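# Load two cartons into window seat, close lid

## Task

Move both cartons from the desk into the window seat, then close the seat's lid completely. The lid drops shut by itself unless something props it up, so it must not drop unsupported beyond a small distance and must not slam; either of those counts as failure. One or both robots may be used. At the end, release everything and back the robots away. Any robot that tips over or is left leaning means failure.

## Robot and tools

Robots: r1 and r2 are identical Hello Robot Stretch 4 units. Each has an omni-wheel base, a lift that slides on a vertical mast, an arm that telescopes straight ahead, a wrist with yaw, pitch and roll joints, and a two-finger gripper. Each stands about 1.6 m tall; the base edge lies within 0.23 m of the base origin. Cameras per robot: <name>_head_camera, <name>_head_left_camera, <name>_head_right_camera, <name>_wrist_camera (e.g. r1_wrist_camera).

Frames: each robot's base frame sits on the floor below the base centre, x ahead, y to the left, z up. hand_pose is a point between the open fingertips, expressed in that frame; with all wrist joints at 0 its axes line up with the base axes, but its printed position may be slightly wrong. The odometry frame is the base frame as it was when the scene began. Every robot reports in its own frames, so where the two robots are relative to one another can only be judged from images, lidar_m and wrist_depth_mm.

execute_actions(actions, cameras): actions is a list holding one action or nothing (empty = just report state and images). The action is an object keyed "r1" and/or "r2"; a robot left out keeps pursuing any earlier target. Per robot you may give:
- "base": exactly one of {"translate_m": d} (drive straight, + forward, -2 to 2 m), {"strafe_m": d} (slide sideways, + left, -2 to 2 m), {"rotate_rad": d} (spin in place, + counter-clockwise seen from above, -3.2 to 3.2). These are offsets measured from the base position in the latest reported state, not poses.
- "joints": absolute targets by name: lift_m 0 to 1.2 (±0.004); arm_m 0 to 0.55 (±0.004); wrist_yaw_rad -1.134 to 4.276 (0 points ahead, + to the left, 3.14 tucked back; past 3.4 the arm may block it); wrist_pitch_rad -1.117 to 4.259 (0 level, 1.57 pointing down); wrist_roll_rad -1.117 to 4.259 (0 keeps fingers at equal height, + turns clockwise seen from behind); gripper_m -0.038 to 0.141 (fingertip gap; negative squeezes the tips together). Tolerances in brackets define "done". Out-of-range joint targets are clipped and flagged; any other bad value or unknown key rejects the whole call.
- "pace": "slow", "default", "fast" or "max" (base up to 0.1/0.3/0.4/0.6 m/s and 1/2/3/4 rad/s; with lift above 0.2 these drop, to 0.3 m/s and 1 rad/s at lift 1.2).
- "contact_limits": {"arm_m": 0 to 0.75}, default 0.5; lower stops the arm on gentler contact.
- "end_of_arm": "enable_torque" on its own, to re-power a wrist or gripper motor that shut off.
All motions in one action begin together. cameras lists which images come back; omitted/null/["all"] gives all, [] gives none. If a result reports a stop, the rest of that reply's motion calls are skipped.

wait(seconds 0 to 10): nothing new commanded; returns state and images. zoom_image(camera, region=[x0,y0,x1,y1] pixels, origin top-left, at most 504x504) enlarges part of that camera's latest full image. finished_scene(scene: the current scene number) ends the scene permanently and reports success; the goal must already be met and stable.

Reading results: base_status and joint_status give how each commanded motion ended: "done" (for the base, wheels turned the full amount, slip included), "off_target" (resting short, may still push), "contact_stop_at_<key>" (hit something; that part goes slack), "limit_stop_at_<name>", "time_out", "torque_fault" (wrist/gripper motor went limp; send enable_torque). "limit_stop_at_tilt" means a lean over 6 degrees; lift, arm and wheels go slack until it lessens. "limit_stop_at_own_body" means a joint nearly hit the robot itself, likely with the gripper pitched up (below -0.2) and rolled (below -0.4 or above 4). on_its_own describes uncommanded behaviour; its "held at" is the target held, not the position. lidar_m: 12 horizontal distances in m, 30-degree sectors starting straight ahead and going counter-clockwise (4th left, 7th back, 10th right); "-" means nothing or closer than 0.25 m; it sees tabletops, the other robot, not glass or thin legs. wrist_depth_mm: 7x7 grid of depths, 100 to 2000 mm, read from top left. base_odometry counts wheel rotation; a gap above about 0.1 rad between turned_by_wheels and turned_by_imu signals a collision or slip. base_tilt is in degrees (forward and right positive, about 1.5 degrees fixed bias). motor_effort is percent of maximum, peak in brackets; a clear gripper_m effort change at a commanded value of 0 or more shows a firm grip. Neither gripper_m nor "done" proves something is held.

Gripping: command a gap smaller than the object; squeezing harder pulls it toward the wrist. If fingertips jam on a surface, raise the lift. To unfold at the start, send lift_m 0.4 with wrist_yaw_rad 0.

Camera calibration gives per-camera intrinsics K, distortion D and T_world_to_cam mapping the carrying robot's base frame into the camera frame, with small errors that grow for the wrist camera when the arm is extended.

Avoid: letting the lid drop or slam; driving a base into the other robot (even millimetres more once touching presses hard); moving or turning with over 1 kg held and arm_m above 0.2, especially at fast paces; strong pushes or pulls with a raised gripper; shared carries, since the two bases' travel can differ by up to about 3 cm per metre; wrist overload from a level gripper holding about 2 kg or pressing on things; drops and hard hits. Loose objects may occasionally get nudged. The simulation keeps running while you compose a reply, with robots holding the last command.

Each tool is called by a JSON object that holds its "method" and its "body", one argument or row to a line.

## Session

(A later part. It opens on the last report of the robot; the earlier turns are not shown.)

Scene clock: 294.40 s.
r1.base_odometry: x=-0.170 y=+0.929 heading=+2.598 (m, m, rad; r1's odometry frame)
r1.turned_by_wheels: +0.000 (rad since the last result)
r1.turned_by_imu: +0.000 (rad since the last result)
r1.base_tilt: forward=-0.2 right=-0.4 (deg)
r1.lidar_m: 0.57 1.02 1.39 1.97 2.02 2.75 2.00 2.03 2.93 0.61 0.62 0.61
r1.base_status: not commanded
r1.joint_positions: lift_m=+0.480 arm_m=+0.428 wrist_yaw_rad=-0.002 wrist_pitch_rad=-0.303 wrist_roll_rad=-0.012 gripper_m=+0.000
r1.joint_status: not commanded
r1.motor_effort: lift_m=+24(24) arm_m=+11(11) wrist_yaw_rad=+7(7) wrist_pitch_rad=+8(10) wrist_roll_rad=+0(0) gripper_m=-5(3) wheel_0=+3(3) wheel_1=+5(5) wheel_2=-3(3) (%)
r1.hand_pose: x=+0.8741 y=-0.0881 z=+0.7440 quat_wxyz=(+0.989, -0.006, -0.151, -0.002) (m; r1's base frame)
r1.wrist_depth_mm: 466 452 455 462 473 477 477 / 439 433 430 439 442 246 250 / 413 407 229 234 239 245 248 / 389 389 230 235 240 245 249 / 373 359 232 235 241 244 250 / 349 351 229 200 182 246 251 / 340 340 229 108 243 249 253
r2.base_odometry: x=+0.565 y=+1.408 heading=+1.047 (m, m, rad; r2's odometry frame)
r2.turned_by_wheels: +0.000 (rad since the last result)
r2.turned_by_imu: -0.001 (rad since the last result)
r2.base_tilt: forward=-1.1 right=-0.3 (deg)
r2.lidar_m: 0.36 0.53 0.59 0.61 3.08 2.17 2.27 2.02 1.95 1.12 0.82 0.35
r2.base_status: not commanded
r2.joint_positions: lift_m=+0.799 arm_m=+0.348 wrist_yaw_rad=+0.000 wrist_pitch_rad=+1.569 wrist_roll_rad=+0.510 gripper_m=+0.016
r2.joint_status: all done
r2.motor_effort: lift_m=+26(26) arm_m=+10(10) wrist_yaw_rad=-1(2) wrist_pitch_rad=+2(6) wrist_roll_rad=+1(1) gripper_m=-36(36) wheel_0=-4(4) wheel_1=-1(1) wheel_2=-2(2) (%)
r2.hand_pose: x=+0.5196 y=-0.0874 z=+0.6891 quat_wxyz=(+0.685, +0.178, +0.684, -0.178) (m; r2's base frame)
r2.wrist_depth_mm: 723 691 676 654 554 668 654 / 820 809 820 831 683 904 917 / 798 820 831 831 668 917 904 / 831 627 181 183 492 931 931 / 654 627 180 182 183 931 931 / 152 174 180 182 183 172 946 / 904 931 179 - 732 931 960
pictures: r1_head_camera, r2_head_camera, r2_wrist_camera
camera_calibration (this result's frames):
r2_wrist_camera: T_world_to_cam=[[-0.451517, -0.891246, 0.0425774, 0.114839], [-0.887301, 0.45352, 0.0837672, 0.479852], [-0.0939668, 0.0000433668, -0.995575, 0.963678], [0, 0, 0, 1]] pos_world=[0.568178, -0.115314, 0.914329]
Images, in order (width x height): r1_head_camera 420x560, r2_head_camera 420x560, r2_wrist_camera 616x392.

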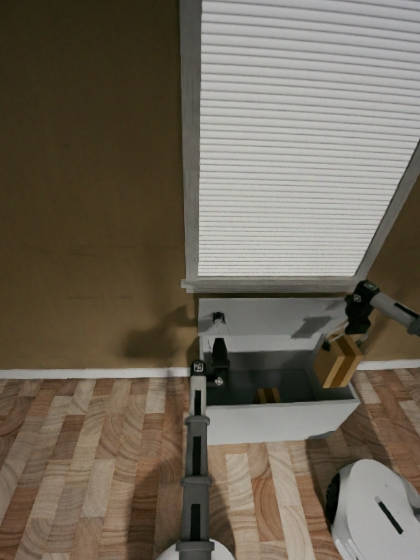

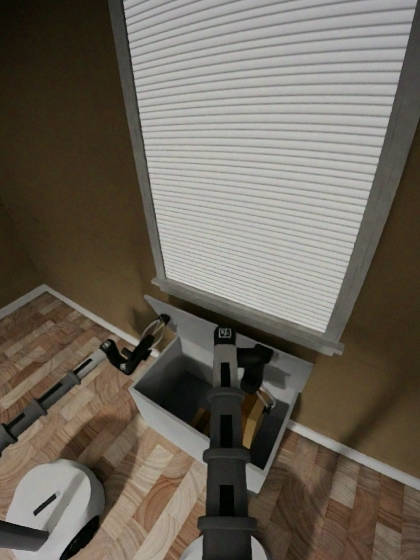

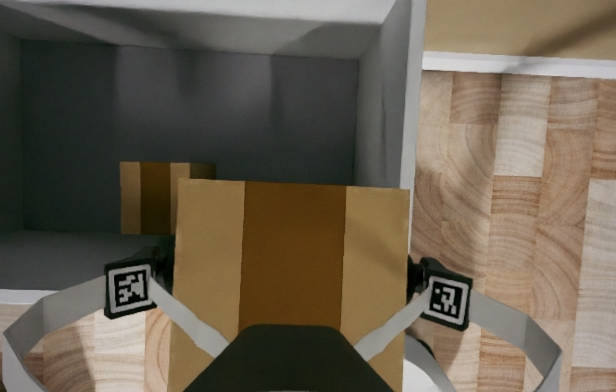

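{"method": "execute_actions", "body": {
  "actions": [
    {"r2": {"joints": {"arm_m": 0.39}}}
  ],
  "cameras": []
}}

{"method": "execute_actions", "body": {
  "actions": [
    {"r2": {"joints": {"lift_m": 0.38}}}
  ],
  "cameras": ["r1_head_camera", "r2_wrist_camera"]
}}

Scene clock: 301.77 s.
r1.base_odometry: x=-0.170 y=+0.929 heading=+2.598 (m, m, rad; r1's odometry frame)
r1.turned_by_wheels: +0.000 (rad since the last result)
r1.turned_by_imu: -0.001 (rad since the last result)
r1.base_tilt: forward=-0.2 right=-0.5 (deg)
r1.lidar_m: 0.57 1.00 1.37 1.95 2.02 2.71 2.00 2.02 2.90 0.63 0.61 0.59
r1.base_status: not commanded
r1.joint_positions: lift_m=+0.480 arm_m=+0.428 wrist_yaw_rad=-0.002 wrist_pitch_rad=-0.303 wrist_roll_rad=-0.012 gripper_m=+0.000
r1.joint_status: not commanded
r1.motor_effort: lift_m=+24(24) arm_m=+11(11) wrist_yaw_rad=+7(8) wrist_pitch_rad=+10(12) wrist_roll_rad=+1(1) gripper_m=-4(2) wheel_0=+3(3) wheel_1=+5(5) wheel_2=-3(3) (%)
r1.hand_pose: x=+0.8741 y=-0.0881 z=+0.7440 quat_wxyz=(+0.989, -0.006, -0.151, -0.002) (m; r1's base frame)
r1.wrist_depth_mm: 466 455 459 466 469 473 477 / 436 430 436 439 445 247 249 / 413 404 229 233 239 245 250 / 389 389 229 235 240 245 250 / 368 362 229 235 241 246 249 / 353 351 229 200 183 247 252 / 338 338 229 108 243 247 253
r2.base_odometry: x=+0.565 y=+1.408 heading=+1.047 (m, m, rad; r2's odometry frame)
r2.turned_by_wheels: +0.000 (rad since the last result)
r2.turned_by_imu: -0.001 (rad since the last result)
r2.base_tilt: forward=-1.0 right=-0.1 (deg)
r2.lidar_m: 0.36 0.54 0.60 0.62 3.07 2.17 2.28 2.05 1.94 1.13 0.81 0.35
r2.base_status: not commanded
r2.joint_positions: lift_m=+0.799 arm_m=+0.388 wrist_yaw_rad=+0.000 wrist_pitch_rad=+1.569 wrist_roll_rad=+0.510 gripper_m=+0.016
r2.joint_status: all done
r2.motor_effort: lift_m=+26(26) arm_m=+10(10) wrist_yaw_rad=+0(0) wrist_pitch_rad=+2(6) wrist_roll_rad=+1(0) gripper_m=-38(38) wheel_0=-4(4) wheel_1=-2(2) wheel_2=-2(2) (%)
r2.hand_pose: x=+0.5597 y=-0.0874 z=+0.6891 quat_wxyz=(+0.685, +0.178, +0.684, -0.178) (m; r2's base frame)
r2.wrist_depth_mm: 615 597 574 559 504 574 564 / 809 809 820 820 591 866 854 / 820 831 820 842 654 904 931 / 820 820 180 182 473 931 946 / 778 634 180 182 184 931 931 / 153 175 180 181 183 173 946 / 904 917 178 - 488 976 960
pictures: none
No camera images: the call's "cameras" was empty. Leave "cameras" out to get every camera's image.

Scene clock: 304.43 s.
r1.base_odometry: x=-0.170 y=+0.929 heading=+2.598 (m, m, rad; r1's odometry frame)
r1.turned_by_wheels: +0.000 (rad since the last result)
r1.turned_by_imu: -0.001 (rad since the last result)
r1.base_tilt: forward=+0.0 right=-0.5 (deg)
r1.lidar_m: 0.56 1.05 1.39 1.95 2.04 2.73 1.98 2.03 2.92 0.61 0.60 0.59
r1.base_status: not commanded
r1.joint_positions: lift_m=+0.480 arm_m=+0.428 wrist_yaw_rad=-0.002 wrist_pitch_rad=-0.303 wrist_roll_rad=-0.012 gripper_m=+0.000
r1.joint_status: not commanded
r1.motor_effort: lift_m=+24(24) arm_m=+11(11) wrist_yaw_rad=+7(7) wrist_pitch_rad=+6(9) wrist_roll_rad=+0(1) gripper_m=-3(4) wheel_0=+3(3) wheel_1=+5(5) wheel_2=-3(3) (%)
r1.hand_pose: x=+0.8741 y=-0.0881 z=+0.7440 quat_wxyz=(+0.989, -0.006, -0.151, -0.002) (m; r1's base frame)
r1.wrist_depth_mm: 459 462 455 466 469 477 477 / 439 430 439 433 442 246 250 / 415 402 229 235 238 245 250 / 392 387 230 235 239 246 250 / 370 359 231 234 241 245 251 / 351 349 229 201 183 247 252 / 340 342 229 108 242 247 252
r2.base_odometry: x=+0.565 y=+1.408 heading=+1.047 (m, m, rad; r2's odometry frame)
r2.turned_by_wheels: +0.000 (rad since the last result)
r2.turned_by_imu: -0.001 (rad since the last result)
r2.base_tilt: forward=-1.0 right=-0.2 (deg)
r2.lidar_m: 0.37 0.49 0.61 0.63 3.09 2.17 2.25 2.04 1.94 1.13 0.81 0.34
r2.base_status: not commanded
r2.joint_positions: lift_m=+0.380 arm_m=+0.388 wrist_yaw_rad=+0.000 wrist_pitch_rad=+1.569 wrist_roll_rad=+0.510 gripper_m=+0.016
r2.joint_status: all done
r2.motor_effort: lift_m=+18(25) arm_m=+10(10) wrist_yaw_rad=+0(0) wrist_pitch_rad=+2(2) wrist_roll_rad=+0(1) gripper_m=-35(35) wheel_0=-4(3) wheel_1=-1(1) wheel_2=-2(2) (%)
r2.hand_pose: x=+0.5597 y=-0.0874 z=+0.2697 quat_wxyz=(+0.685, +0.178, +0.684, -0.178) (m; r2's base frame)
r2.wrist_depth_mm: 402 407 407 413 413 319 232 / 410 413 415 418 418 314 229 / 415 415 418 421 427 309 228 / 370 415 181 182 415 306 225 / 236 293 180 182 184 298 224 / 153 175 180 181 183 173 217 / 249 353 179 - 353 294 206
pictures: r1_head_camera, r2_wrist_camera
camera_calibration (this result's frames):
r2_wrist_camera: T_world_to_cam=[[-0.451706, -0.891156, 0.0424701, 0.150933], [-0.88723, 0.453698, 0.0835566, 0.550573], [-0.0937305, 0.0000622295, -0.995598, 0.549804], [0, 0, 0, 1]] pos_world=[0.608196, -0.115324, 0.494969]
Images, in order (width x height): r1_head_camera 420x560, r2_wrist_camera 616x392.

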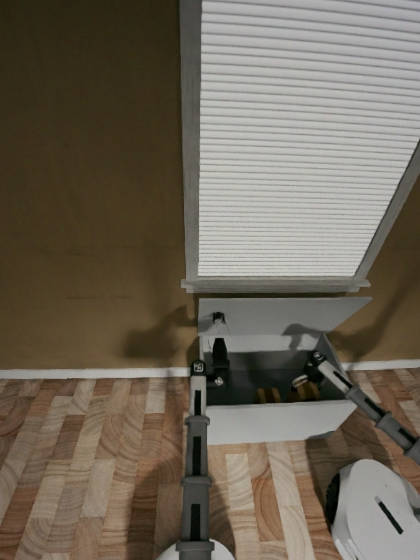

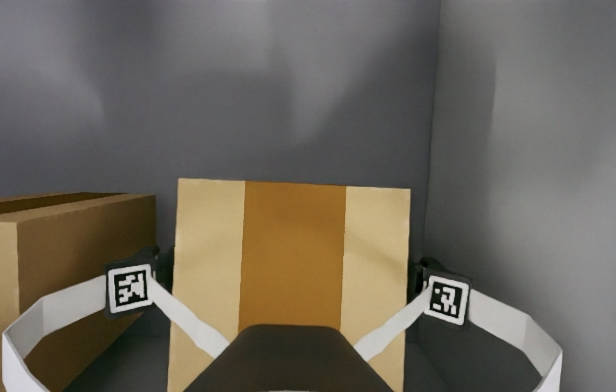

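{"method": "execute_actions", "body": {
  "actions": [
    {"r2": {"joints": {"lift_m": 0.351}, "pace": "slow"}}
  ],
  "cameras": []
}}

{"method": "execute_actions", "body": {
  "actions": [
    {"r2": {"joints": {"gripper_m": 0.14}}}
  ],
  "cameras": ["r2_wrist_camera"]
}}

{"method": "execute_actions", "body": {
  "actions": [
    {"r2": {"joints": {"lift_m": 0.62}, "pace": "fast"}}
  ],
  "cameras": ["r2_wrist_camera"]
}}

Scene clock: 309.73 s.
r1.base_odometry: x=-0.170 y=+0.929 heading=+2.598 (m, m, rad; r1's odometry frame)
r1.turned_by_wheels: +0.000 (rad since the last result)
r1.turned_by_imu: -0.001 (rad since the last result)
r1.base_tilt: forward=+0.0 right=-0.5 (deg)
r1.lidar_m: 0.57 1.03 1.38 1.96 2.03 2.74 1.99 2.00 2.92 0.64 0.62 0.60
r1.base_status: not commanded
r1.joint_positions: lift_m=+0.480 arm_m=+0.428 wrist_yaw_rad=-0.002 wrist_pitch_rad=-0.303 wrist_roll_rad=-0.012 gripper_m=+0.000
r1.joint_status: not commanded
r1.motor_effort: lift_m=+24(24) arm_m=+11(11) wrist_yaw_rad=+8(7) wrist_pitch_rad=+7(8) wrist_roll_rad=+1(1) gripper_m=-2(5) wheel_0=+3(3) wheel_1=+5(5) wheel_2=-3(3) (%)
r1.hand_pose: x=+0.8741 y=-0.0881 z=+0.7440 quat_wxyz=(+0.989, -0.006, -0.151, -0.002) (m; r1's base frame)
r1.wrist_depth_mm: 462 455 455 462 466 473 477 / 439 430 436 439 442 245 251 / 410 404 229 235 239 244 248 / 389 387 230 235 239 245 250 / 373 359 230 234 240 246 251 / 351 351 229 200 183 245 252 / 338 340 229 108 241 247 252
r2.base_odometry: x=+0.565 y=+1.408 heading=+1.047 (m, m, rad; r2's odometry frame)
r2.turned_by_wheels: +0.000 (rad since the last result)
r2.turned_by_imu: -0.001 (rad since the last result)
r2.base_tilt: forward=-1.1 right=-0.1 (deg)
r2.lidar_m: 0.38 0.51 0.62 0.64 3.09 2.17 2.25 2.05 1.96 1.14 0.80 0.35
r2.base_status: not commanded
r2.joint_positions: lift_m=+0.351 arm_m=+0.388 wrist_yaw_rad=+0.000 wrist_pitch_rad=+1.569 wrist_roll_rad=+0.510 gripper_m=+0.016
r2.joint_status: all done
r2.motor_effort: lift_m=+18(17) arm_m=+9(10) wrist_yaw_rad=-1(1) wrist_pitch_rad=+1(2) wrist_roll_rad=+0(1) gripper_m=-33(33) wheel_0=-4(4) wheel_1=-1(2) wheel_2=-2(2) (%)
r2.hand_pose: x=+0.5597 y=-0.0874 z=+0.2407 quat_wxyz=(+0.685, +0.178, +0.684, -0.178) (m; r2's base frame)
r2.wrist_depth_mm: 377 379 382 384 389 320 233 / 379 384 384 387 392 312 229 / 384 387 392 394 397 310 228 / 370 389 181 182 399 306 225 / 235 294 180 182 184 300 223 / 153 175 180 181 183 173 217 / 250 355 179 - 357 296 206
pictures: none
No camera images: the call's "cameras" was empty. Leave "cameras" out to get every camera's image.

Scene clock: 311.97 s.
r1.base_odometry: x=-0.170 y=+0.929 heading=+2.598 (m, m, rad; r1's odometry frame)
r1.turned_by_wheels: +0.000 (rad since the last result)
r1.turned_by_imu: +0.000 (rad since the last result)
r1.base_tilt: forward=-0.2 right=-0.5 (deg)
r1.lidar_m: 0.56 1.02 1.39 1.95 2.03 2.75 1.99 2.02 2.90 0.60 0.62 0.61
r1.base_status: not commanded
r1.joint_positions: lift_m=+0.480 arm_m=+0.428 wrist_yaw_rad=-0.002 wrist_pitch_rad=-0.303 wrist_roll_rad=-0.012 gripper_m=+0.000
r1.joint_status: not commanded
r1.motor_effort: lift_m=+24(24) arm_m=+11(11) wrist_yaw_rad=+7(8) wrist_pitch_rad=+9(9) wrist_roll_rad=+1(0) gripper_m=-3(5) wheel_0=+3(3) wheel_1=+5(5) wheel_2=-3(3) (%)
r1.hand_pose: x=+0.8741 y=-0.0881 z=+0.7440 quat_wxyz=(+0.989, -0.006, -0.151, -0.002) (m; r1's base frame)
r1.wrist_depth_mm: 459 462 459 462 466 477 477 / 442 433 439 439 439 247 249 / 413 404 229 233 237 243 248 / 389 387 229 235 240 245 250 / 368 357 231 236 239 245 250 / 351 351 229 201 183 247 250 / 338 342 229 108 243 249 252
r2.base_odometry: x=+0.565 y=+1.408 heading=+1.047 (m, m, rad; r2's odometry frame)
r2.turned_by_wheels: +0.000 (rad since the last result)
r2.turned_by_imu: -0.001 (rad since the last result)
r2.base_tilt: forward=-1.1 right=-0.1 (deg)
r2.lidar_m: 0.36 0.51 0.62 0.64 3.08 2.17 2.26 2.04 1.95 1.13 0.80 0.34
r2.base_status: not commanded
r2.joint_positions: lift_m=+0.351 arm_m=+0.388 wrist_yaw_rad=+0.000 wrist_pitch_rad=+1.570 wrist_roll_rad=+0.510 gripper_m=+0.140
r2.joint_status: all done
r2.motor_effort: lift_m=+15(18) arm_m=+10(9) wrist_yaw_rad=+2(4) wrist_pitch_rad=-2(16) wrist_roll_rad=+0(0) gripper_m=+2(37) wheel_0=-2(4) wheel_1=-1(1) wheel_2=-2(2) (%)
r2.hand_pose: x=+0.5593 y=-0.0874 z=+0.2410 quat_wxyz=(+0.684, +0.178, +0.684, -0.178) (m; r2's base frame)
r2.wrist_depth_mm: 379 382 387 392 392 319 232 / 382 387 389 392 392 312 230 / 387 392 392 399 399 310 228 / 389 394 399 397 402 306 225 / 233 213 190 191 200 282 223 / 236 314 192 191 196 266 222 / 236 359 193 - 382 278 220
pictures: r2_wrist_camera
camera_calibration (this result's frames):
r2_wrist_camera: T_world_to_cam=[[-0.452225, -0.890868, 0.0429718, 0.152182], [-0.886848, 0.454262, 0.0845416, 0.552248], [-0.0948358, 0.000122357, -0.995493, 0.521774], [0, 0, 0, 1]] pos_world=[0.608064, -0.115355, 0.466195]
Images, in order (width x height): r2_wrist_camera 616x392.

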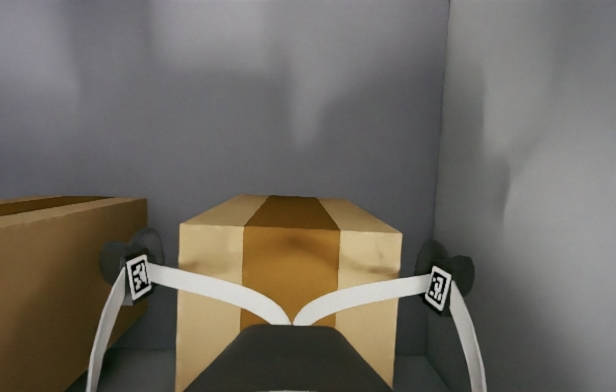

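Scene clock: 313.73 s.
r1.base_odometry: x=-0.170 y=+0.929 heading=+2.598 (m, m, rad; r1's odometry frame)
r1.turned_by_wheels: +0.000 (rad since the last result)
r1.turned_by_imu: +0.000 (rad since the last result)
r1.base_tilt: forward=-0.1 right=-0.4 (deg)
r1.lidar_m: 0.55 1.04 1.39 1.96 2.02 2.74 2.01 2.06 2.92 0.61 0.61 0.60
r1.base_status: not commanded
r1.joint_positions: lift_m=+0.480 arm_m=+0.428 wrist_yaw_rad=-0.002 wrist_pitch_rad=-0.303 wrist_roll_rad=-0.012 gripper_m=+0.000
r1.joint_status: not commanded
r1.motor_effort: lift_m=+24(24) arm_m=+11(11) wrist_yaw_rad=+7(7) wrist_pitch_rad=+12(10) wrist_roll_rad=+1(1) gripper_m=-2(4) wheel_0=+3(3) wheel_1=+5(5) wheel_2=-3(3) (%)
r1.hand_pose: x=+0.8741 y=-0.0881 z=+0.7440 quat_wxyz=(+0.989, -0.006, -0.151, -0.002) (m; r1's base frame)
r1.wrist_depth_mm: 459 455 455 455 466 473 480 / 439 430 436 436 445 246 250 / 413 407 229 235 238 244 247 / 389 387 230 236 239 247 250 / 370 357 230 234 241 245 251 / 353 355 229 201 183 246 252 / 338 342 229 108 242 248 251
r2.base_odometry: x=+0.565 y=+1.408 heading=+1.047 (m, m, rad; r2's odometry frame)
r2.turned_by_wheels: +0.000 (rad since the last result)
r2.turned_by_imu: +0.000 (rad since the last result)
r2.base_tilt: forward=-1.0 right=-0.1 (deg)
r2.lidar_m: 0.35 0.54 0.63 0.61 3.08 2.16 2.28 2.04 1.93 1.13 0.82 0.35
r2.base_status: not commanded
r2.joint_positions: lift_m=+0.620 arm_m=+0.388 wrist_yaw_rad=+0.000 wrist_pitch_rad=+1.570 wrist_roll_rad=+0.510 gripper_m=+0.140
r2.joint_status: all done
r2.motor_effort: lift_m=+22(25) arm_m=+9(9) wrist_yaw_rad=+1(1) wrist_pitch_rad=-2(2) wrist_roll_rad=+0(1) gripper_m=+2(4) wheel_0=-3(3) wheel_1=-1(1) wheel_2=-2(2) (%)
r2.hand_pose: x=+0.5594 y=-0.0874 z=+0.5094 quat_wxyz=(+0.684, +0.178, +0.684, -0.178) (m; r2's base frame)
r2.wrist_depth_mm: 609 591 569 554 504 317 559 / 634 647 647 654 585 334 723 / 647 647 654 661 580 330 741 / 654 455 661 466 569 327 741 / 654 213 591 462 559 324 759 / 508 455 469 462 439 306 768 / 368 375 392 - 399 338 788
pictures: r2_wrist_camera
camera_calibration (this result's frames):
r2_wrist_camera: T_world_to_cam=[[-0.452098, -0.890936, 0.0429029, 0.140633], [-0.886929, 0.454129, 0.0844062, 0.529712], [-0.094684, 0.000108039, -0.995507, 0.788923], [0, 0, 0, 1]] pos_world=[0.608095, -0.115348, 0.734634]
Images, in order (width x height): r2_wrist_camera 616x392.

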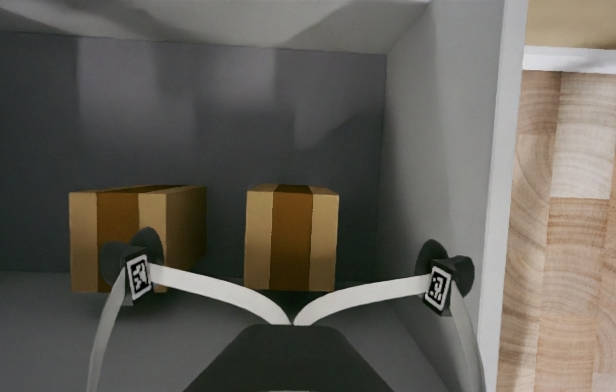

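{"method": "execute_actions", "body": {
  "actions": [
    {"r2": {"base": {"translate_m": -0.4}, "joints": {"arm_m": 0.0}, "pace": "fast"}}
  ],
  "cameras": []
}}

{"method": "execute_actions", "body": {
  "actions": [
    {"r1": {"joints": {"arm_m": 0.35, "lift_m": 0.45}, "pace": "slow"}}
  ],
  "cameras": []
}}

{"method": "execute_actions", "body": {
  "actions": [
    {"r1": {"joints": {"arm_m": 0.26, "lift_m": 0.38}, "pace": "slow"}}
  ],
  "cameras": ["r1_wrist_camera"]
}}

{"method": "execute_actions", "body": {
  "actions": [
    {"r1": {"joints": {"arm_m": 0.2, "lift_m": 0.28}, "pace": "slow"}}
  ],
  "cameras": []
}}

{"method": "execute_actions", "body": {
  "actions": [
    {"r1": {"joints": {"arm_m": 0.17, "lift_m": 0.22}, "pace": "slow"}}
  ],
  "cameras": ["r1_wrist_camera", "r2_head_camera"]
}}

Scene clock: 324.67 s.
r1.base_odometry: x=-0.170 y=+0.929 heading=+2.598 (m, m, rad; r1's odometry frame)
r1.turned_by_wheels: +0.000 (rad since the last result)
r1.turned_by_imu: -0.001 (rad since the last result)
r1.base_tilt: forward=-0.1 right=-0.5 (deg)
r1.lidar_m: 0.56 1.03 1.37 1.95 2.02 2.72 2.00 2.02 0.87 0.80 0.84 0.60
r1.base_status: not commanded
r1.joint_positions: lift_m=+0.480 arm_m=+0.428 wrist_yaw_rad=-0.002 wrist_pitch_rad=-0.303 wrist_roll_rad=-0.012 gripper_m=+0.000
r1.joint_status: not commanded
r1.motor_effort: lift_m=+24(24) arm_m=+11(11) wrist_yaw_rad=+7(8) wrist_pitch_rad=+9(8) wrist_roll_rad=+1(1) gripper_m=-2(5) wheel_0=+3(3) wheel_1=+5(5) wheel_2=-3(3) (%)
r1.hand_pose: x=+0.8741 y=-0.0881 z=+0.7440 quat_wxyz=(+0.989, -0.006, -0.151, -0.002) (m; r1's base frame)
r1.wrist_depth_mm: 462 455 459 466 469 473 477 / 439 430 433 436 442 246 250 / 415 410 230 235 238 244 249 / 392 389 230 235 238 245 249 / 370 359 231 236 241 247 251 / 349 351 229 200 183 248 251 / 338 338 230 108 243 248 253
r2.base_odometry: x=+0.365 y=+1.061 heading=+1.046 (m, m, rad; r2's odometry frame)
r2.turned_by_wheels: +0.000 (rad since the last result)
r2.turned_by_imu: -0.001 (rad since the last result)
r2.base_tilt: forward=-1.0 right=-0.1 (deg)
r2.lidar_m: 0.74 0.85 0.81 3.10 1.93 1.82 1.88 1.83 1.75 1.64 1.16 0.92
r2.base_status: done
r2.joint_positions: lift_m=+0.620 arm_m=+0.002 wrist_yaw_rad=+0.000 wrist_pitch_rad=+1.570 wrist_roll_rad=+0.510 gripper_m=+0.140
r2.joint_status: all done
r2.motor_effort: lift_m=+22(22) arm_m=-10(10) wrist_yaw_rad=+1(1) wrist_pitch_rad=-3(2) wrist_roll_rad=-1(1) gripper_m=-1(2) wheel_0=-2(8) wheel_1=-3(8) wheel_2=-1(11) (%)
r2.hand_pose: x=+0.1727 y=-0.0874 z=+0.5094 quat_wxyz=(+0.684, +0.178, +0.684, -0.178) (m; r2's base frame)
r2.wrist_depth_mm: 707 699 707 707 715 723 723 / 707 707 715 715 732 723 723 / 707 715 723 723 732 723 732 / 707 732 723 732 741 741 750 / 723 213 525 517 530 750 759 / 723 554 530 525 535 759 778 / 750 741 525 - 539 759 778
pictures: none
No camera images: the call's "cameras" was empty. Leave "cameras" out to get every camera's image.

Scene clock: 326.73 s.
r1.base_odometry: x=-0.170 y=+0.929 heading=+2.598 (m, m, rad; r1's odometry frame)
r1.turned_by_wheels: +0.000 (rad since the last result)
r1.turned_by_imu: +0.000 (rad since the last result)
r1.base_tilt: forward=-0.3 right=-0.5 (deg)
r1.lidar_m: 0.58 1.01 1.38 1.96 2.03 2.72 2.02 2.05 0.90 0.79 0.87 0.58
r1.base_status: not commanded
r1.joint_positions: lift_m=+0.450 arm_m=+0.351 wrist_yaw_rad=-0.003 wrist_pitch_rad=-0.285 wrist_roll_rad=-0.012 gripper_m=+0.000
r1.joint_status: all done
r1.on_its_own: wrist_pitch_rad is at rest, and its effort (-41) is outside its rest range (-23 to +23)
r1.motor_effort: lift_m=+19(24) arm_m=-7(10) wrist_yaw_rad=+10(12) wrist_pitch_rad=-41(41) wrist_roll_rad=+1(0) gripper_m=-6(2) wheel_0=+3(3) wheel_1=+5(5) wheel_2=-3(3) (%)
r1.hand_pose: x=+0.7986 y=-0.0883 z=+0.7094 quat_wxyz=(+0.990, -0.006, -0.142, -0.003) (m; r1's base frame)
r1.wrist_depth_mm: 535 539 530 544 549 559 564 / 512 517 512 512 521 215 218 / 488 200 200 206 213 220 227 / 459 459 210 217 224 234 239 / 436 442 221 227 238 248 256 / 421 427 228 200 183 262 274 / 404 410 240 109 268 279 293
r2.base_odometry: x=+0.365 y=+1.061 heading=+1.046 (m, m, rad; r2's odometry frame)
r2.turned_by_wheels: +0.000 (rad since the last result)
r2.turned_by_imu: -0.001 (rad since the last result)
r2.base_tilt: forward=-1.1 right=-0.1 (deg)
r2.lidar_m: 0.74 0.84 0.79 3.09 1.92 1.81 1.88 1.82 1.76 1.63 1.18 0.90
r2.base_status: not commanded
r2.joint_positions: lift_m=+0.620 arm_m=+0.002 wrist_yaw_rad=+0.000 wrist_pitch_rad=+1.570 wrist_roll_rad=+0.510 gripper_m=+0.140
r2.joint_status: not commanded
r2.motor_effort: lift_m=+22(22) arm_m=-10(10) wrist_yaw_rad=+1(1) wrist_pitch_rad=-1(1) wrist_roll_rad=+0(0) gripper_m=+1(1) wheel_0=-2(2) wheel_1=-3(3) wheel_2=-1(1) (%)
r2.hand_pose: x=+0.1727 y=-0.0874 z=+0.5094 quat_wxyz=(+0.684, +0.178, +0.684, -0.178) (m; r2's base frame)
r2.wrist_depth_mm: 699 699 707 715 723 723 715 / 699 699 715 723 723 741 732 / 715 723 723 732 732 732 750 / 707 723 732 723 741 750 759 / 715 213 521 530 535 741 750 / 723 549 530 525 535 759 768 / 732 741 530 - 539 768 778
pictures: none
No camera images: the call's "cameras" was empty. Leave "cameras" out to get every camera's image.

Scene clock: 328.90 s.
r1.base_odometry: x=-0.170 y=+0.929 heading=+2.598 (m, m, rad; r1's odometry frame)
r1.turned_by_wheels: +0.000 (rad since the last result)
r1.turned_by_imu: +0.000 (rad since the last result)
r1.base_tilt: forward=+0.0 right=-0.5 (deg)
r1.lidar_m: 0.57 1.03 1.40 1.97 2.04 2.74 1.98 2.04 0.90 0.81 0.83 0.60
r1.base_status: not commanded
r1.joint_positions: lift_m=+0.380 arm_m=+0.261 wrist_yaw_rad=-0.002 wrist_pitch_rad=-0.277 wrist_roll_rad=-0.012 gripper_m=+0.000
r1.joint_status: all done
r1.on_its_own: wrist_pitch_rad is at rest, and its effort (-64) is outside its rest range (-23 to +23)
r1.motor_effort: lift_m=+22(22) arm_m=-8(7) wrist_yaw_rad=+6(19) wrist_pitch_rad=-64(67) wrist_roll_rad=+0(1) gripper_m=-6(5) wheel_0=+3(3) wheel_1=+5(5) wheel_2=-3(3) (%)
r1.hand_pose: x=+0.7096 y=-0.0880 z=+0.6369 quat_wxyz=(+0.990, -0.006, -0.138, -0.002) (m; r1's base frame)
r1.wrist_depth_mm: 640 647 634 647 654 654 668 / 615 609 597 621 615 634 640 / 569 580 574 181 184 189 198 / 554 180 182 193 204 217 227 / 521 517 208 216 236 254 271 / 504 504 230 202 183 304 336 / 488 484 282 108 338 379 427
r2.base_odometry: x=+0.365 y=+1.061 heading=+1.046 (m, m, rad; r2's odometry frame)
r2.turned_by_wheels: +0.000 (rad since the last result)
r2.turned_by_imu: -0.001 (rad since the last result)
r2.base_tilt: forward=-1.1 right=+0.0 (deg)
r2.lidar_m: 0.75 0.86 0.81 3.11 1.95 1.83 1.90 1.86 1.75 1.61 1.18 0.91
r2.base_status: not commanded
r2.joint_positions: lift_m=+0.620 arm_m=+0.002 wrist_yaw_rad=+0.000 wrist_pitch_rad=+1.570 wrist_roll_rad=+0.510 gripper_m=+0.140
r2.joint_status: not commanded
r2.motor_effort: lift_m=+22(22) arm_m=-10(10) wrist_yaw_rad=+1(1) wrist_pitch_rad=-3(1) wrist_roll_rad=+0(1) gripper_m=+1(3) wheel_0=-2(2) wheel_1=-3(3) wheel_2=-1(1) (%)
r2.hand_pose: x=+0.1727 y=-0.0874 z=+0.5094 quat_wxyz=(+0.684, +0.178, +0.684, -0.178) (m; r2's base frame)
r2.wrist_depth_mm: 699 691 707 715 715 715 732 / 707 707 715 732 732 723 741 / 707 723 723 732 723 732 741 / 715 715 732 732 732 750 759 / 723 214 521 525 530 750 759 / 732 554 525 521 535 759 768 / 732 759 530 - 539 759 778
pictures: r1_wrist_camera
camera_calibration (this result's frames):
r1_wrist_camera: T_world_to_cam=[[-0.0000711593, -0.984787, -0.173766, 0.0261299], [0.273048, 0.167144, -0.947369, 0.476637], [0.962, -0.0475139, 0.268883, -0.63078], [0, 0, 0, 1]] pos_world=[0.476667, -0.0839052, 0.625697]
Images, in order (width x height): r1_wrist_camera 616x392.

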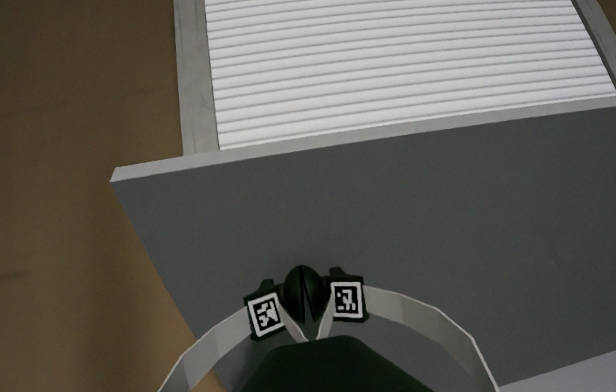

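Scene clock: 330.73 s.
r1.base_odometry: x=-0.170 y=+0.929 heading=+2.598 (m, m, rad; r1's odometry frame)
r1.turned_by_wheels: +0.000 (rad since the last result)
r1.turned_by_imu: +0.000 (rad since the last result)
r1.base_tilt: forward=-0.1 right=-0.3 (deg)
r1.lidar_m: 0.56 1.02 1.39 1.95 2.03 2.71 2.01 2.02 0.89 0.81 0.85 0.56
r1.base_status: not commanded
r1.joint_positions: lift_m=+0.280 arm_m=+0.202 wrist_yaw_rad=+0.000 wrist_pitch_rad=-0.273 wrist_roll_rad=-0.012 gripper_m=+0.000
r1.joint_status: all done
r1.on_its_own: wrist_pitch_rad is at rest, and its effort (-78) is outside its rest range (-23 to +23)
r1.motor_effort: lift_m=+23(24) arm_m=-10(11) wrist_yaw_rad=+0(7) wrist_pitch_rad=-78(76) wrist_roll_rad=+1(1) gripper_m=-4(7) wheel_0=+3(3) wheel_1=+5(5) wheel_2=-3(3) (%)
r1.hand_pose: x=+0.6505 y=-0.0874 z=+0.5358 quat_wxyz=(+0.991, -0.006, -0.136, -0.001) (m; r1's base frame)
r1.wrist_depth_mm: 699 699 707 707 723 723 732 / 668 676 676 676 683 676 683 / 634 640 627 640 647 647 668 / 615 615 615 174 177 187 208 / 585 574 185 204 236 278 345 / 564 564 239 200 184 512 564 / 539 539 496 108 544 539 544
r2.base_odometry: x=+0.365 y=+1.061 heading=+1.046 (m, m, rad; r2's odometry frame)
r2.turned_by_wheels: +0.000 (rad since the last result)
r2.turned_by_imu: +0.000 (rad since the last result)
r2.base_tilt: forward=-1.0 right=-0.1 (deg)
r2.lidar_m: 0.73 0.85 0.80 3.10 1.94 1.81 1.91 1.82 1.75 1.64 1.18 0.93
r2.base_status: not commanded
r2.joint_positions: lift_m=+0.620 arm_m=+0.002 wrist_yaw_rad=+0.000 wrist_pitch_rad=+1.570 wrist_roll_rad=+0.510 gripper_m=+0.140
r2.joint_status: not commanded
r2.motor_effort: lift_m=+22(21) arm_m=-10(10) wrist_yaw_rad=+0(2) wrist_pitch_rad=-2(2) wrist_roll_rad=+0(1) gripper_m=+3(3) wheel_0=-2(2) wheel_1=-3(3) wheel_2=-1(1) (%)
r2.hand_pose: x=+0.1727 y=-0.0874 z=+0.5094 quat_wxyz=(+0.684, +0.178, +0.684, -0.178) (m; r2's base frame)
r2.wrist_depth_mm: 699 707 699 699 707 723 723 / 691 715 707 715 723 732 741 / 707 723 715 723 732 732 741 / 715 723 723 715 732 741 750 / 723 213 525 525 530 759 759 / 732 554 530 525 535 759 768 / 741 741 535 - 539 768 778
pictures: none
No camera images: the call's "cameras" was empty. Leave "cameras" out to get every camera's image.

Scene clock: 332.10 s.
r1.base_odometry: x=-0.170 y=+0.929 heading=+2.598 (m, m, rad; r1's odometry frame)
r1.turned_by_wheels: +0.000 (rad since the last result)
r1.turned_by_imu: +0.000 (rad since the last result)
r1.base_tilt: forward=-0.1 right=-0.3 (deg)
r1.lidar_m: 0.56 1.02 1.36 1.93 2.03 2.70 2.00 2.00 0.91 0.78 0.85 0.59
r1.base_status: not commanded
r1.joint_positions: lift_m=+0.220 arm_m=+0.172 wrist_yaw_rad=+0.002 wrist_pitch_rad=-0.275 wrist_roll_rad=-0.012 gripper_m=+0.000
r1.joint_status: all done
r1.on_its_own: wrist_pitch_rad is at rest, and its effort (-72) is outside its rest range (-23 to +23)
r1.motor_effort: lift_m=+23(23) arm_m=-11(11) wrist_yaw_rad=-5(5) wrist_pitch_rad=-72(75) wrist_roll_rad=+0(0) gripper_m=-7(7) wheel_0=+3(3) wheel_1=+5(5) wheel_2=-2(3) (%)
r1.hand_pose: x=+0.6207 y=-0.0869 z=+0.4762 quat_wxyz=(+0.991, -0.006, -0.137, +0.000) (m; r1's base frame)
r1.wrist_depth_mm: 732 732 741 750 750 759 768 / 707 699 715 723 707 707 732 / 676 676 668 676 691 707 707 / 640 640 668 661 661 214 214 / 615 615 189 196 241 343 517 / 603 591 277 197 184 190 190 / 569 574 178 108 183 182 -
r2.base_odometry: x=+0.365 y=+1.061 heading=+1.046 (m, m, rad; r2's odometry frame)
r2.turned_by_wheels: +0.000 (rad since the last result)
r2.turned_by_imu: +0.000 (rad since the last result)
r2.base_tilt: forward=-1.1 right=-0.1 (deg)
r2.lidar_m: 0.72 0.84 0.80 3.10 1.90 1.81 1.87 1.81 1.74 1.63 1.18 0.93
r2.base_status: not commanded
r2.joint_positions: lift_m=+0.620 arm_m=+0.002 wrist_yaw_rad=+0.000 wrist_pitch_rad=+1.570 wrist_roll_rad=+0.510 gripper_m=+0.140
r2.joint_status: not commanded
r2.motor_effort: lift_m=+22(22) arm_m=-10(10) wrist_yaw_rad=+1(1) wrist_pitch_rad=-2(3) wrist_roll_rad=-1(1) gripper_m=+0(1) wheel_0=-2(2) wheel_1=-3(3) wheel_2=+0(1) (%)
r2.hand_pose: x=+0.1727 y=-0.0874 z=+0.5094 quat_wxyz=(+0.684, +0.178, +0.684, -0.178) (m; r2's base frame)
r2.wrist_depth_mm: 699 699 699 715 707 715 732 / 707 699 715 723 723 732 750 / 707 715 715 723 732 732 741 / 732 723 732 732 741 741 750 / 723 213 525 521 525 750 759 / 732 554 525 525 535 741 768 / 732 741 535 - 539 768 768
pictures: r1_wrist_camera, r2_head_camera
camera_calibration (this result's frames):
r1_wrist_camera: T_world_to_cam=[[0.00332011, -0.984781, -0.17377, -0.00283685], [0.269968, 0.168201, -0.948064, 0.350837], [0.962863, -0.0437646, 0.266418, -0.501011], [0, 0, 0, 1]] pos_world=[0.387699, -0.0837315, 0.465602]
Images, in order (width x height): r1_wrist_camera 616x392, r2_head_camera 420x560.

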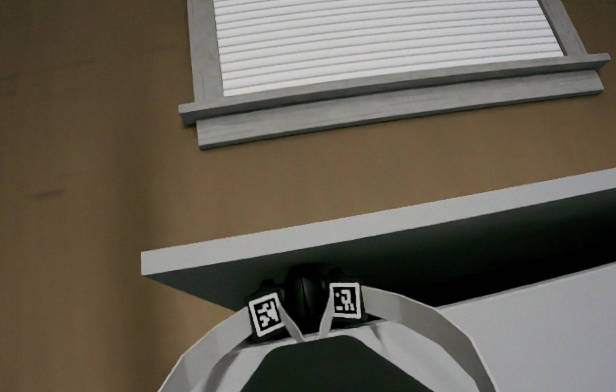

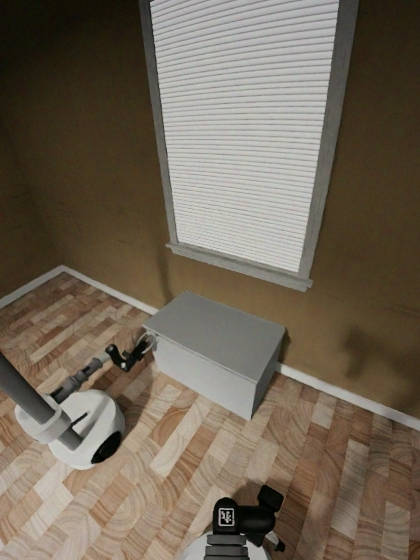

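{"method": "execute_actions", "body": {
  "actions": [
    {"r1": {"joints": {"arm_m": 0.124}, "pace": "slow"}}
  ],
  "cameras": ["r1_wrist_camera"]
}}

{"method": "execute_actions", "body": {
  "actions": [
    {"r1": {"joints": {"lift_m": 0.13}, "pace": "slow"}}
  ],
  "cameras": ["r1_wrist_camera"]
}}

Scene clock: 337.03 s.
r1.base_odometry: x=-0.170 y=+0.929 heading=+2.598 (m, m, rad; r1's odometry frame)
r1.turned_by_wheels: +0.000 (rad since the last result)
r1.turned_by_imu: -0.001 (rad since the last result)
r1.base_tilt: forward=-0.2 right=-0.2 (deg)
r1.lidar_m: 0.56 1.03 1.40 1.96 2.04 2.71 2.00 2.02 0.88 0.80 0.83 0.58
r1.base_status: not commanded
r1.joint_positions: lift_m=+0.220 arm_m=+0.126 wrist_yaw_rad=+0.002 wrist_pitch_rad=-0.277 wrist_roll_rad=-0.012 gripper_m=+0.000
r1.joint_status: all done
r1.on_its_own: wrist_pitch_rad is at rest, and its effort (-66) is outside its rest range (-23 to +23)
r1.motor_effort: lift_m=+22(23) arm_m=-11(11) wrist_yaw_rad=-6(6) wrist_pitch_rad=-66(73) wrist_roll_rad=+0(1) gripper_m=-8(11) wheel_0=+3(3) wheel_1=+5(5) wheel_2=-2(2) (%)
r1.hand_pose: x=+0.5746 y=-0.0868 z=+0.4768 quat_wxyz=(+0.990, -0.006, -0.138, +0.000) (m; r1's base frame)
r1.wrist_depth_mm: 778 809 798 798 820 831 831 / 750 759 759 768 778 768 768 / 715 723 723 741 750 759 759 / 676 691 707 699 723 707 723 / 661 661 661 233 264 347 477 / 634 640 268 202 183 234 236 / 609 609 219 108 226 224 -
r2.base_odometry: x=+0.365 y=+1.061 heading=+1.046 (m, m, rad; r2's odometry frame)
r2.turned_by_wheels: +0.000 (rad since the last result)
r2.turned_by_imu: -0.001 (rad since the last result)
r2.base_tilt: forward=-1.0 right=-0.2 (deg)
r2.lidar_m: 0.74 0.85 0.78 3.10 1.92 1.81 1.91 1.82 1.76 1.62 1.17 0.91
r2.base_status: not commanded
r2.joint_positions: lift_m=+0.620 arm_m=+0.002 wrist_yaw_rad=+0.000 wrist_pitch_rad=+1.570 wrist_roll_rad=+0.510 gripper_m=+0.140
r2.joint_status: not commanded
r2.motor_effort: lift_m=+22(22) arm_m=-10(10) wrist_yaw_rad=+1(1) wrist_pitch_rad=-3(1) wrist_roll_rad=+1(1) gripper_m=+3(3) wheel_0=-2(2) wheel_1=-3(3) wheel_2=-1(1) (%)
r2.hand_pose: x=+0.1727 y=-0.0874 z=+0.5094 quat_wxyz=(+0.684, +0.178, +0.684, -0.178) (m; r2's base frame)
r2.wrist_depth_mm: 691 707 699 715 715 715 723 / 699 707 707 715 732 732 732 / 715 715 723 723 732 732 741 / 715 723 732 723 741 741 759 / 715 213 525 525 535 741 768 / 723 549 530 525 530 768 768 / 741 741 530 - 544 778 778
pictures: r1_wrist_camera
camera_calibration (this result's frames):
r1_wrist_camera: T_world_to_cam=[[0.00406209, -0.984779, -0.173766, -0.00290576], [0.271934, 0.168307, -0.947483, 0.362444], [0.962307, -0.0434041, 0.268478, -0.457363], [0, 0, 0, 1]] pos_world=[0.341575, -0.0837149, 0.465697]
Images, in order (width x height): r1_wrist_camera 616x392.

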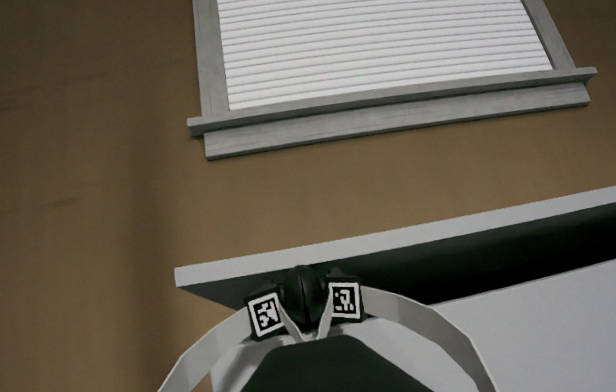

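Scene clock: 338.67 s.
r1.base_odometry: x=-0.170 y=+0.929 heading=+2.598 (m, m, rad; r1's odometry frame)
r1.turned_by_wheels: +0.000 (rad since the last result)
r1.turned_by_imu: +0.000 (rad since the last result)
r1.base_tilt: forward=-0.2 right=-0.3 (deg)
r1.lidar_m: 0.56 1.02 1.40 1.96 2.01 2.72 1.97 2.01 0.91 0.78 0.86 0.59
r1.base_status: not commanded
r1.joint_positions: lift_m=+0.130 arm_m=+0.125 wrist_yaw_rad=+0.000 wrist_pitch_rad=-0.297 wrist_roll_rad=-0.012 gripper_m=+0.000
r1.joint_status: all done
r1.motor_effort: lift_m=+15(20) arm_m=-8(11) wrist_yaw_rad=-1(6) wrist_pitch_rad=-7(65) wrist_roll_rad=+1(0) gripper_m=-7(8) wheel_0=+3(3) wheel_1=+5(5) wheel_2=-2(2) (%)
r1.hand_pose: x=+0.5723 y=-0.0873 z=+0.3932 quat_wxyz=(+0.989, -0.006, -0.148, -0.001) (m; r1's base frame)
r1.wrist_depth_mm: 831 831 831 820 854 854 866 / 788 788 778 768 768 798 809 / 741 732 750 750 759 788 778 / 699 707 723 254 255 256 259 / 676 668 246 245 247 248 248 / 640 647 234 195 183 236 237 / 615 609 220 108 226 224 -
r2.base_odometry: x=+0.365 y=+1.061 heading=+1.046 (m, m, rad; r2's odometry frame)
r2.turned_by_wheels: +0.000 (rad since the last result)
r2.turned_by_imu: +0.000 (rad since the last result)
r2.base_tilt: forward=-1.0 right=-0.2 (deg)
r2.lidar_m: 0.74 0.84 0.80 3.11 1.91 1.83 1.92 1.84 1.76 1.62 1.17 0.91
r2.base_status: not commanded
r2.joint_positions: lift_m=+0.620 arm_m=+0.002 wrist_yaw_rad=+0.000 wrist_pitch_rad=+1.570 wrist_roll_rad=+0.510 gripper_m=+0.140
r2.joint_status: not commanded
r2.motor_effort: lift_m=+22(22) arm_m=-10(10) wrist_yaw_rad=+1(1) wrist_pitch_rad=-2(1) wrist_roll_rad=+1(1) gripper_m=+0(3) wheel_0=-2(2) wheel_1=-3(3) wheel_2=-1(1) (%)
r2.hand_pose: x=+0.1727 y=-0.0874 z=+0.5094 quat_wxyz=(+0.684, +0.178, +0.684, -0.178) (m; r2's base frame)
r2.wrist_depth_mm: 699 699 707 707 715 707 732 / 699 707 715 715 715 723 732 / 699 715 715 723 741 732 750 / 715 723 723 723 732 741 750 / 715 213 525 525 530 750 750 / 732 554 525 530 535 759 768 / 741 732 535 - 539 768 778
pictures: r1_wrist_camera
camera_calibration (this result's frames):
r1_wrist_camera: T_world_to_cam=[[0.00595671, -0.984782, -0.173693, -0.0190149], [0.29184, 0.167846, -0.941625, 0.270195], [0.956448, -0.0450817, 0.288399, -0.437356], [0, 0, 0, 1]] pos_world=[0.339568, -0.0837935, 0.377253]
Images, in order (width x height): r1_wrist_camera 616x392.

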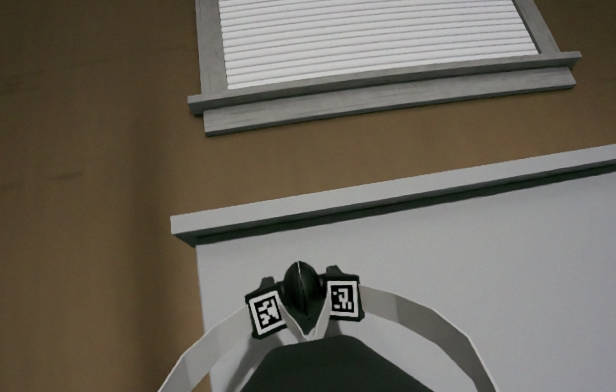

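{"method": "execute_actions", "body": {
  "actions": [
    {"r1": {"base": {"translate_m": -0.3}, "joints": {"arm_m": 0.0}, "pace": "fast"}}
  ],
  "cameras": ["r1_head_camera"]
}}

{"method": "finished_scene", "body": {
  "scene": 1
}}

Scene clock: 347.20 s.
r1.base_odometry: x=+0.087 y=+0.774 heading=+2.597 (m, m, rad; r1's odometry frame)
r1.turned_by_wheels: +0.000 (rad since the last result)
r1.turned_by_imu: +0.000 (rad since the last result)
r1.base_tilt: forward=-0.1 right=-0.2 (deg)
r1.lidar_m: 0.85 1.35 1.76 1.94 2.02 2.55 1.68 1.72 2.26 0.81 0.83 0.90
r1.base_status: done
r1.joint_positions: lift_m=+0.130 arm_m=+0.001 wrist_yaw_rad=+0.000 wrist_pitch_rad=-0.298 wrist_roll_rad=-0.012 gripper_m=+0.000
r1.joint_status: all done
r1.motor_effort: lift_m=+15(15) arm_m=-8(8) wrist_yaw_rad=+1(1) wrist_pitch_rad=-4(10) wrist_roll_rad=+1(1) gripper_m=-7(6) wheel_0=-2(6) wheel_1=-3(9) wheel_2=+0(15) (%)
r1.hand_pose: x=+0.4481 y=-0.0874 z=+0.3932 quat_wxyz=(+0.989, -0.006, -0.148, -0.001) (m; r1's base frame)
r1.wrist_depth_mm: 1336 1397 1308 1336 1397 1397 1366 / 1281 1281 1281 1281 1308 1308 1336 / 1182 1229 1229 1255 1229 1229 1255 / 1138 1160 1138 1160 1182 1182 1205 / 1078 1118 1098 1098 1118 668 683 / 1025 1042 1042 195 183 647 654 / 976 976 976 108 621 615 621
r2.base_odometry: x=+0.365 y=+1.061 heading=+1.046 (m, m, rad; r2's odometry frame)
r2.turned_by_wheels: +0.000 (rad since the last result)
r2.turned_by_imu: -0.001 (rad since the last result)
r2.base_tilt: forward=-1.0 right=+0.0 (deg)
r2.lidar_m: 0.74 0.92 0.82 0.86 1.90 1.82 1.90 1.83 1.76 1.64 1.18 0.90
r2.base_status: not commanded
r2.joint_positions: lift_m=+0.620 arm_m=+0.002 wrist_yaw_rad=+0.000 wrist_pitch_rad=+1.570 wrist_roll_rad=+0.510 gripper_m=+0.140
r2.joint_status: not commanded
r2.motor_effort: lift_m=+22(22) arm_m=-10(10) wrist_yaw_rad=+0(0) wrist_pitch_rad=-1(2) wrist_roll_rad=+0(1) gripper_m=-1(3) wheel_0=-2(1) wheel_1=-3(3) wheel_2=-1(1) (%)
r2.hand_pose: x=+0.1727 y=-0.0874 z=+0.5094 quat_wxyz=(+0.684, +0.178, +0.684, -0.178) (m; r2's base frame)
r2.wrist_depth_mm: 691 699 699 707 723 723 732 / 707 715 723 715 732 732 741 / 707 723 723 732 741 741 741 / 715 723 723 732 732 732 750 / 723 213 521 525 535 759 759 / 741 549 525 530 535 759 768 / 741 732 530 - 539 759 778
pictures: r1_head_camera
Images, in order (width x height): r1_head_camera 420x560.

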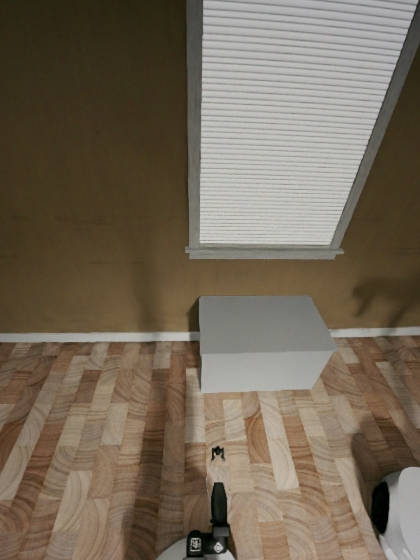

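The scene is finished: the task was done.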